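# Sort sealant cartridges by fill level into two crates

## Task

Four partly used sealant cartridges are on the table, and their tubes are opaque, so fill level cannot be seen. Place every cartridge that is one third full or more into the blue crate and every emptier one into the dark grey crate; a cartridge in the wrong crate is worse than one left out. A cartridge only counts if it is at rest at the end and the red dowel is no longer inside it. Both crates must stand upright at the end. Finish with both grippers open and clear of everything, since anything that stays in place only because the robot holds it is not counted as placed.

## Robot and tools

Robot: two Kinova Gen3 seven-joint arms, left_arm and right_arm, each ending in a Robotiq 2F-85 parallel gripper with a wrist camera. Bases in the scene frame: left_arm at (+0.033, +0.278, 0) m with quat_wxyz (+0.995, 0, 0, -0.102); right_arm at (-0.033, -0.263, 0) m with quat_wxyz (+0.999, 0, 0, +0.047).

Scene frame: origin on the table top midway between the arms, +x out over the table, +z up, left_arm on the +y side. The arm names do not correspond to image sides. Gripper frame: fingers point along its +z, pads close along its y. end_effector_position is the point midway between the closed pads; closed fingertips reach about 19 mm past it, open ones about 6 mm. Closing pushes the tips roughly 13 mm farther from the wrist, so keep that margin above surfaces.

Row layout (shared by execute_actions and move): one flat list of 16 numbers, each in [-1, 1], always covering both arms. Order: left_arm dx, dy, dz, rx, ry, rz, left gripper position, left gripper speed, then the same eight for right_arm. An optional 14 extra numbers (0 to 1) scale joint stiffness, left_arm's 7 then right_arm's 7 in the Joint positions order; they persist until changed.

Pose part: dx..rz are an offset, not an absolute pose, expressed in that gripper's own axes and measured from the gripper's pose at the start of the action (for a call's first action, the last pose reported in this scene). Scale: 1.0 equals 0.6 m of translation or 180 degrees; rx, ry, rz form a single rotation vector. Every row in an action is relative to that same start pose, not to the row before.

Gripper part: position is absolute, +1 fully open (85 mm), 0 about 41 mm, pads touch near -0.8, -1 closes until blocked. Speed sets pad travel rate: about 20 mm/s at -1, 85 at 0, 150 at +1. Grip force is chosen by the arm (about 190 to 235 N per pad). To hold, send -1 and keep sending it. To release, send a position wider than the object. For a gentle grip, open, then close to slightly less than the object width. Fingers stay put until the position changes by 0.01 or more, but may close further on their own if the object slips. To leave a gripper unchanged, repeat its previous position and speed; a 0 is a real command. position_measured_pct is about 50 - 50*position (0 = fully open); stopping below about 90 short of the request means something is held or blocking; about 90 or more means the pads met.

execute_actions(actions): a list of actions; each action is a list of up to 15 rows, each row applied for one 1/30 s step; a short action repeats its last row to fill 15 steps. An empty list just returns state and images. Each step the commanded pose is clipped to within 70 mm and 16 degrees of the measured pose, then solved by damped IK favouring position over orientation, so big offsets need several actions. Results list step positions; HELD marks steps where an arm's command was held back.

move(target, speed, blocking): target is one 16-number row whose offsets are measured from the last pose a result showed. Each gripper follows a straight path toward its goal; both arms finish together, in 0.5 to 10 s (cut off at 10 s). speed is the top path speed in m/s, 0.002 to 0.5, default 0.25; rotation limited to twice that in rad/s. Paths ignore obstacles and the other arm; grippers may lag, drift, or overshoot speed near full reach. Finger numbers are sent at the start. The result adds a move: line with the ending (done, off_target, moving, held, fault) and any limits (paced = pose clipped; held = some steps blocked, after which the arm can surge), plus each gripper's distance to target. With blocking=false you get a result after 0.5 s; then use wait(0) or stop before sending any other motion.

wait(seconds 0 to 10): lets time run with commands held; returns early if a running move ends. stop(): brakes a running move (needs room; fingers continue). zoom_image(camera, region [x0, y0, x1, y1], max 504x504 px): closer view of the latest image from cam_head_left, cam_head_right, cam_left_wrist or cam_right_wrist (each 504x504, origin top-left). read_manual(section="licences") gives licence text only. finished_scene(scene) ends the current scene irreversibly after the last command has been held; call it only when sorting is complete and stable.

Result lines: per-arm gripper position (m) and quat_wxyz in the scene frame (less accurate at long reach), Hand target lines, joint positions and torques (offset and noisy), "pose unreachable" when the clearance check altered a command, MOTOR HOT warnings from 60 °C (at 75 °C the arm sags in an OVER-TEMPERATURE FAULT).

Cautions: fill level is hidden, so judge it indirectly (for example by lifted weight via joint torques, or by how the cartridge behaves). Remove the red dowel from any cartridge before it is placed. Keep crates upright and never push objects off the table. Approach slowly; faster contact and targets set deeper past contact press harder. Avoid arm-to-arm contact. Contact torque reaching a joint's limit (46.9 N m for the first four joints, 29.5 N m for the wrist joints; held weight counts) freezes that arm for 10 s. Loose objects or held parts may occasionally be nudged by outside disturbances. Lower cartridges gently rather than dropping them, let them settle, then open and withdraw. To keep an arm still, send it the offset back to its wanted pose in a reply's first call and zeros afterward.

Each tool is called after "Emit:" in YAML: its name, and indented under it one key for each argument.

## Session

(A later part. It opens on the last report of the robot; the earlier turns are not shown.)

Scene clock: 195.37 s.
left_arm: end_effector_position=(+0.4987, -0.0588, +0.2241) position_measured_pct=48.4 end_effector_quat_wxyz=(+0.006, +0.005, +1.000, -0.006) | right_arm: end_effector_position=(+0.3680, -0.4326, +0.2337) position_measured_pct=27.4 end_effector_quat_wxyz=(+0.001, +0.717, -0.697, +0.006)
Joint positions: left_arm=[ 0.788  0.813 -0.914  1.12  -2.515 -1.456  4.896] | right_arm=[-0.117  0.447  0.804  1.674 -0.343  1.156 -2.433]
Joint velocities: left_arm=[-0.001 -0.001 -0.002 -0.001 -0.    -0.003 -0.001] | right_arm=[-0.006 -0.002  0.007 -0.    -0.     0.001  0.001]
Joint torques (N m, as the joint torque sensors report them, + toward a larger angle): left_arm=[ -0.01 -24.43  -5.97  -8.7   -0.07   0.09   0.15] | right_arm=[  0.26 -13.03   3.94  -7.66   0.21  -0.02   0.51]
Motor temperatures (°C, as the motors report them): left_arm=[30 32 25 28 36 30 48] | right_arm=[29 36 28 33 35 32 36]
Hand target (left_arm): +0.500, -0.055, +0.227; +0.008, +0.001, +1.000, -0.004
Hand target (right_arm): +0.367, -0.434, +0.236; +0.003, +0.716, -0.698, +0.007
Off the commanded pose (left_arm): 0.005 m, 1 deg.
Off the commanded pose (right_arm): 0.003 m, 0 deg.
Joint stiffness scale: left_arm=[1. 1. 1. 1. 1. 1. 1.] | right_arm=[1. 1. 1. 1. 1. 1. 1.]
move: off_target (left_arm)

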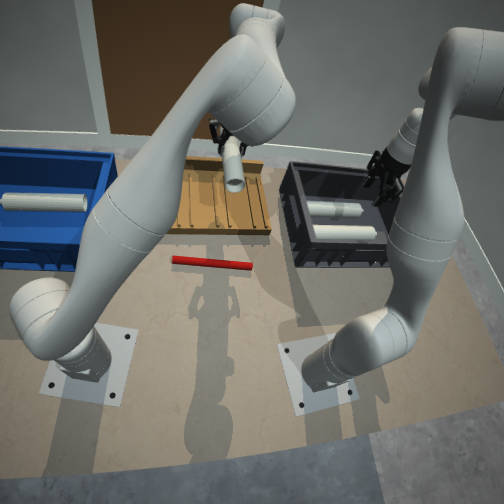

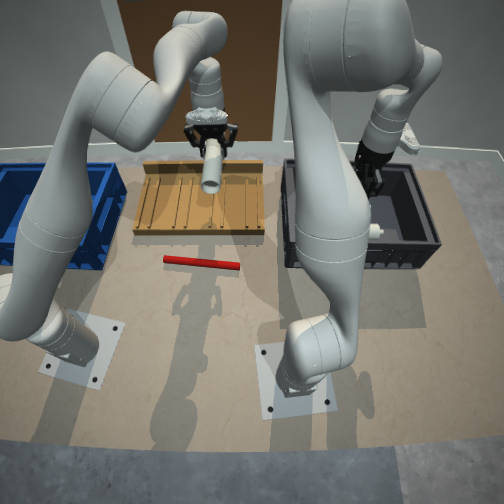

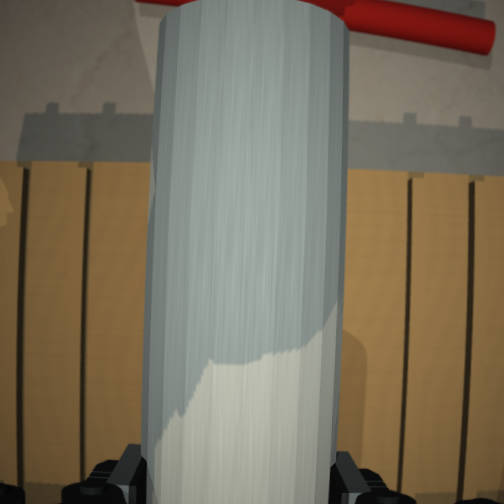

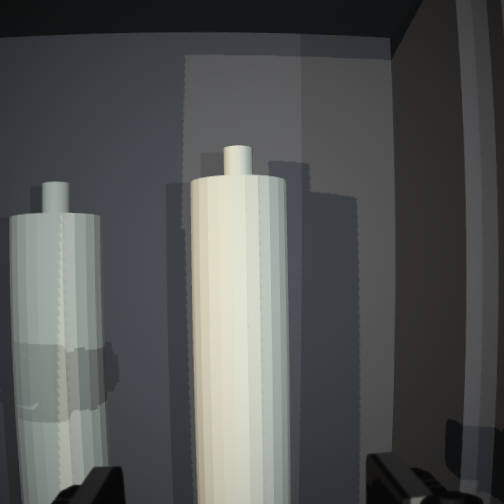

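Emit:
move:
  target: [0.223, 0.857, -0.01, 0, 0, -0.5, -1, 0.5, 0, 0, 0, 0, 0, 0, 0.45, 0.5]
  speed: 0.4

Scene clock: 201.93 s.
left_arm: end_effector_position=(+0.3686, +0.4581, +0.2239) position_measured_pct=48.4 end_effector_quat_wxyz=(-0.003, +0.702, -0.712, +0.007) | right_arm: end_effector_position=(+0.3680, -0.4324, +0.2338) position_measured_pct=27.4 end_effector_quat_wxyz=(+0.001, +0.717, -0.697, +0.006)
Joint positions: left_arm=[ 0.162  0.616 -1.433  1.814 -2.489 -1.295  5.029] | right_arm=[-0.118  0.447  0.804  1.674 -0.343  1.156 -2.433]
Joint velocities: left_arm=[-0.009  0.001  0.006 -0.001 -0.    -0.     0.002] | right_arm=[-0.001  0.    -0.     0.    -0.    -0.002  0.001]
Joint torques (N m, as the joint torque sensors report them, + toward a larger angle): left_arm=[ -0.19 -13.59  -6.4   -8.47  -0.03  -0.02   0.34] | right_arm=[  0.29 -13.14   2.55  -7.66   0.19   0.12   0.05]
Motor temperatures (°C, as the motors report them): left_arm=[30 32 25 28 36 30 48] | right_arm=[29 36 28 33 35 32 36]
Hand target (left_arm): +0.371, +0.456, +0.223; -0.001, +0.704, -0.710, +0.010
Hand target (right_arm): +0.368, -0.433, +0.234; +0.001, +0.717, -0.697, +0.006
Off the commanded pose (left_arm): 0.003 m, 0 deg.
Off the commanded pose (right_arm): 0.000 m, 0 deg.
Joint stiffness scale: left_arm=[1. 1. 1. 1. 1. 1. 1.] | right_arm=[1. 1. 1. 1. 1. 1. 1.]
move: done

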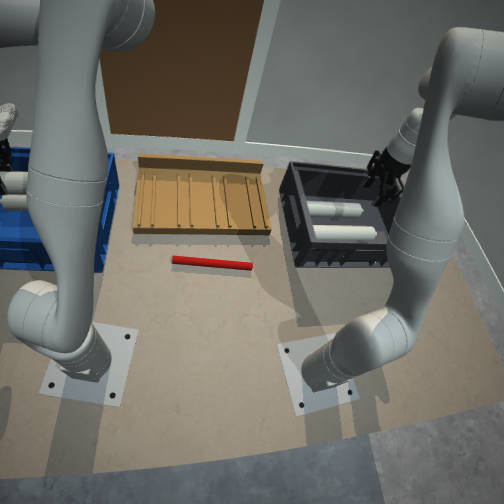

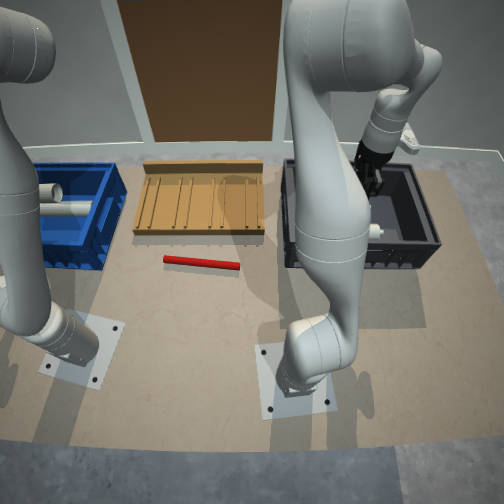

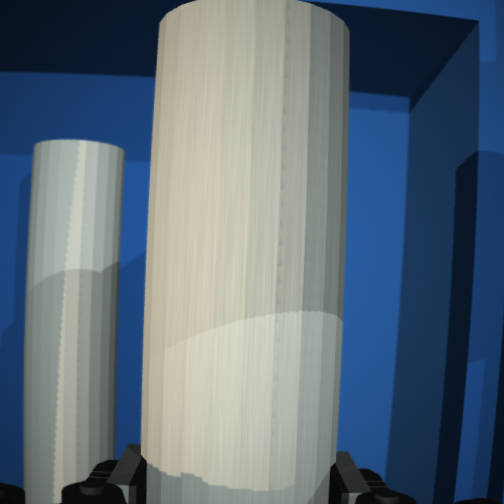

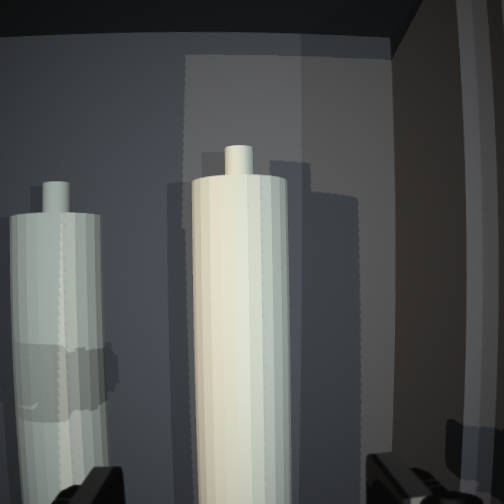

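Emit:
move:
  target: [0, 0.02, 0.28, 0, 0, 0, -1, 0.5, 0, 0, 0, 0, 0, 0, 0.45, 0.5]
  speed: 0.2

Emit:
move:
  target: [0, 0, 0, 0, 0, 0, 0.45, 0.5, 0, 0, 0, 0, 0, 0, 0.45, 0.5]

Emit:
move:
  target: [0, 0, -0.3, 0, 0, 0, 0.45, 0.5, 0, 0, 0, 0, 0, 0, 0.45, 0.5]
  speed: 0.3

Scene clock: 211.43 s.
left_arm: end_effector_position=(+0.3586, +0.4581, +0.0585) position_measured_pct=48.4 end_effector_quat_wxyz=(-0.003, +0.702, -0.712, +0.006) | right_arm: end_effector_position=(+0.3680, -0.4324, +0.2338) position_measured_pct=27.4 end_effector_quat_wxyz=(+0.001, +0.717, -0.697, +0.006)
Joint positions: left_arm=[-0.038  0.838 -1.132  2.071 -2.129 -0.934  4.722] | right_arm=[-0.118  0.447  0.804  1.674 -0.343  1.156 -2.433]
Joint velocities: left_arm=[-0.004  0.003  0.001  0.    -0.     0.    -0.   ] | right_arm=[ 0.    -0.    -0.    -0.002  0.001 -0.001 -0.   ]
Joint torques (N m, as the joint torque sensors report them, + toward a larger angle): left_arm=[ -0.65 -16.61  -6.84  -4.85  -0.08   0.14   0.  ] | right_arm=[  0.64 -13.61   3.02  -7.97   0.3   -0.1   -0.04]
Motor temperatures (°C, as the motors report them): left_arm=[30 32 25 28 36 30 48] | right_arm=[29 36 28 33 35 32 36]
Hand target (left_arm): +0.359, +0.458, +0.056; -0.003, +0.702, -0.712, +0.006
Hand target (right_arm): +0.368, -0.432, +0.234; +0.001, +0.717, -0.697, +0.006
Off the commanded pose (left_arm): 0.003 m, 0 deg.
Off the commanded pose (right_arm): 0.000 m, 0 deg.
Joint stiffness scale: left_arm=[1. 1. 1. 1. 1. 1. 1.] | right_arm=[1. 1. 1. 1. 1. 1. 1.]
move: done

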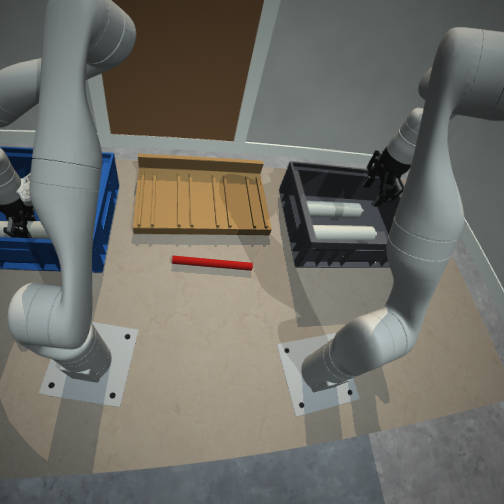

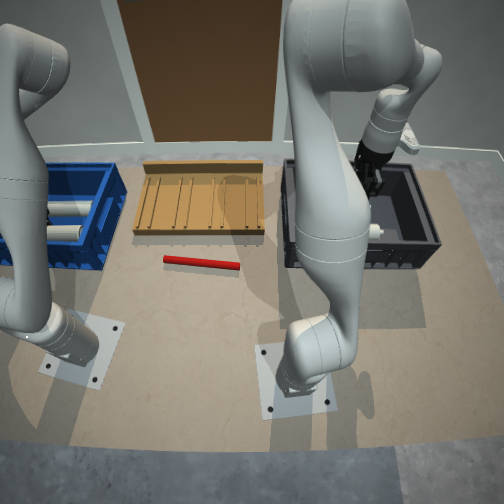

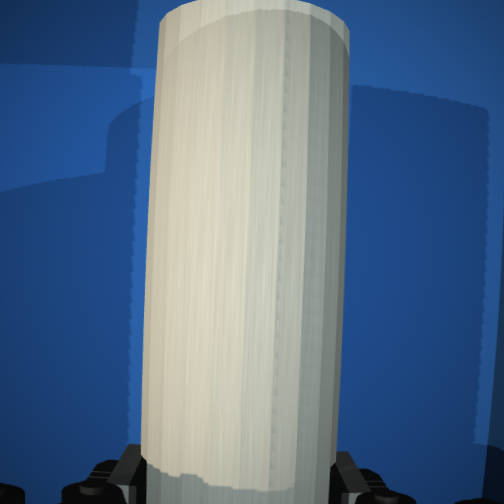

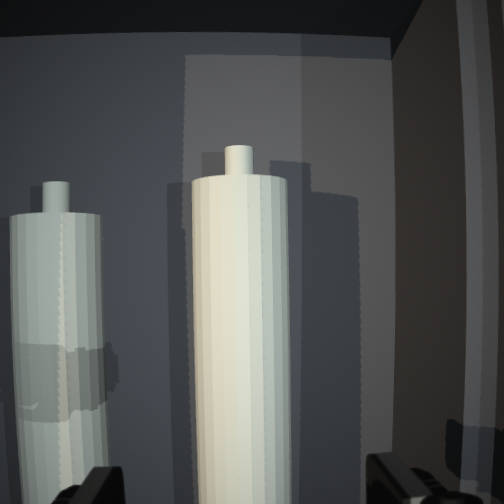

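Scene clock: 211.97 s.
left_arm: end_effector_position=(+0.3586, +0.4581, +0.0585) position_measured_pct=27.4 end_effector_quat_wxyz=(-0.003, +0.702, -0.712, +0.006) | right_arm: end_effector_position=(+0.3680, -0.4324, +0.2338) position_measured_pct=27.4 end_effector_quat_wxyz=(+0.001, +0.717, -0.697, +0.006)
Joint positions: left_arm=[-0.038  0.838 -1.132  2.071 -2.129 -0.934  4.722] | right_arm=[-0.118  0.447  0.804  1.674 -0.343  1.156 -2.433]
Joint velocities: left_arm=[-0.001  0.001  0.002  0.     0.    -0.     0.   ] | right_arm=[ 0.    -0.001 -0.     0.     0.    -0.    -0.   ]
Joint torques (N m, as the joint torque sensors report them, + toward a larger angle): left_arm=[ -0.04 -15.04  -5.94  -4.02  -0.05  -0.09   0.3 ] | right_arm=[ -0.3  -13.75   3.81  -7.48   0.14   0.19   0.09]
Motor temperatures (°C, as the motors report them): left_arm=[30 32 25 28 36 30 48] | right_arm=[29 36 28 33 35 32 36]
Hand target (left_arm): +0.359, +0.458, +0.058; -0.003, +0.702, -0.712, +0.006
Hand target (right_arm): +0.368, -0.432, +0.234; +0.001, +0.717, -0.697, +0.006
Off the commanded pose (left_arm): 0.000 m, 0 deg.
Off the commanded pose (right_arm): 0.000 m, 0 deg.
Joint stiffness scale: left_arm=[1. 1. 1. 1. 1. 1. 1.] | right_arm=[1. 1. 1. 1. 1. 1. 1.]
move: done

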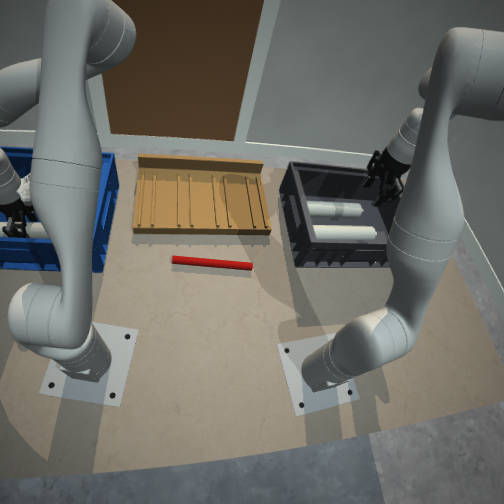

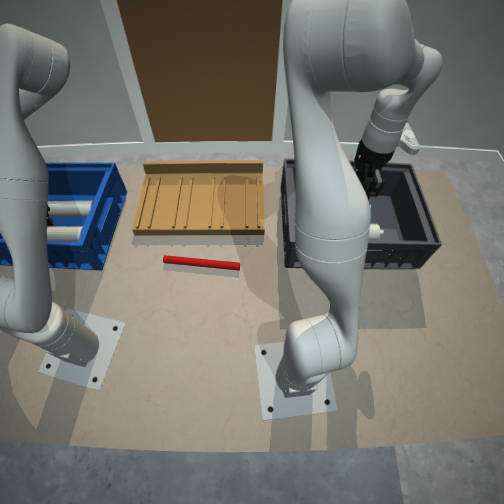

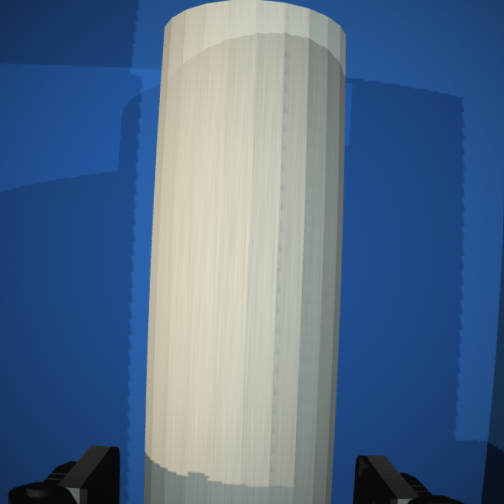

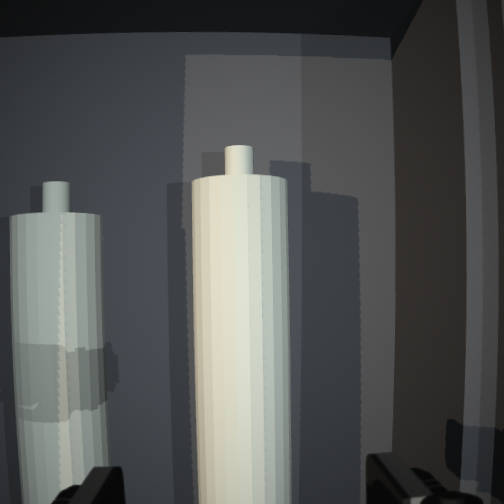

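Scene clock: 213.17 s.
left_arm: end_effector_position=(+0.3579, +0.4583, +0.2357) position_measured_pct=27.4 end_effector_quat_wxyz=(-0.003, +0.701, -0.713, +0.008) | right_arm: end_effector_position=(+0.3680, -0.4324, +0.2338) position_measured_pct=27.4 end_effector_quat_wxyz=(+0.001, +0.717, -0.697, +0.006)
Joint positions: left_arm=[ 0.183  0.584 -1.464  1.817 -2.521 -1.309  5.028] | right_arm=[-0.118  0.447  0.804  1.674 -0.343  1.156 -2.433]
Joint velocities: left_arm=[ 0.008 -0.001 -0.005 -0.001 -0.    -0.003 -0.   ] | right_arm=[-0.    -0.001 -0.     0.001 -0.    -0.001 -0.   ]
Joint torques (N m, as the joint torque sensors report them, + toward a larger angle): left_arm=[ -0.19 -11.75  -5.77  -7.66  -0.16   0.26   0.26] | right_arm=[  0.08 -13.22   3.44  -7.73   0.06   0.1    0.51]
Motor temperatures (°C, as the motors report them): left_arm=[30 32 25 28 36 30 48] | right_arm=[29 36 28 33 35 32 36]
Hand target (left_arm): +0.357, +0.458, +0.238; -0.003, +0.702, -0.712, +0.007
Hand target (right_arm): +0.368, -0.432, +0.234; +0.001, +0.717, -0.697, +0.006
Off the commanded pose (left_arm): 0.003 m, 0 deg.
Off the commanded pose (right_arm): 0.000 m, 0 deg.
Joint stiffness scale: left_arm=[1. 1. 1. 1. 1. 1. 1.] | right_arm=[1. 1. 1. 1. 1. 1. 1.]
move: done

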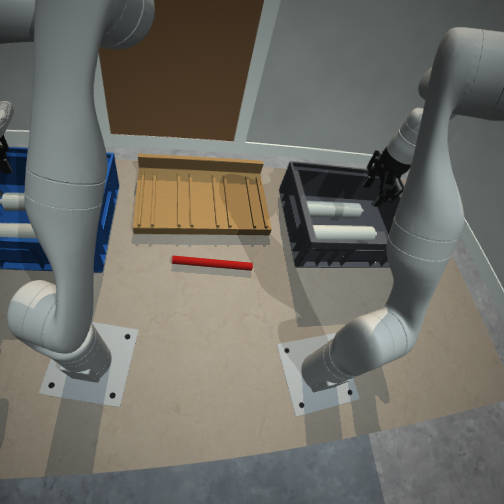

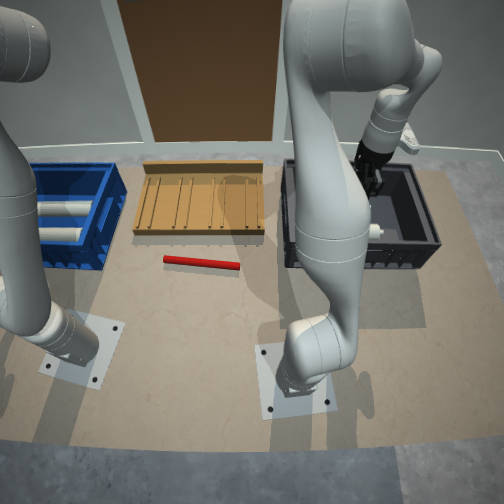

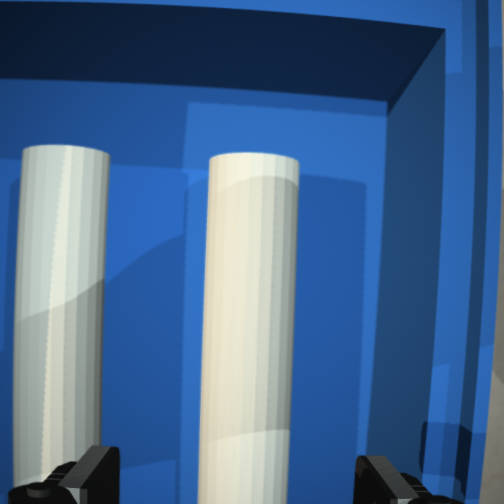

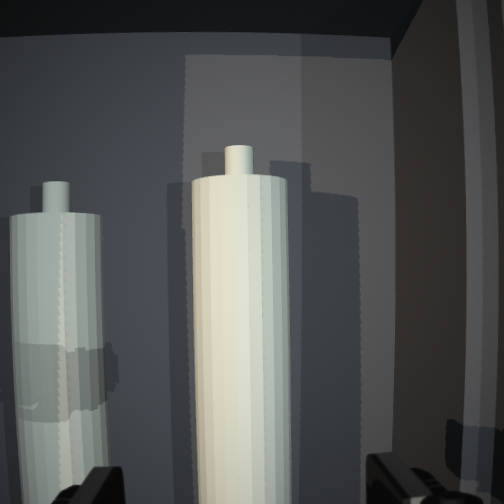

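Emit:
finished_scene:
  scene: 2

The scene is finished: the task was done.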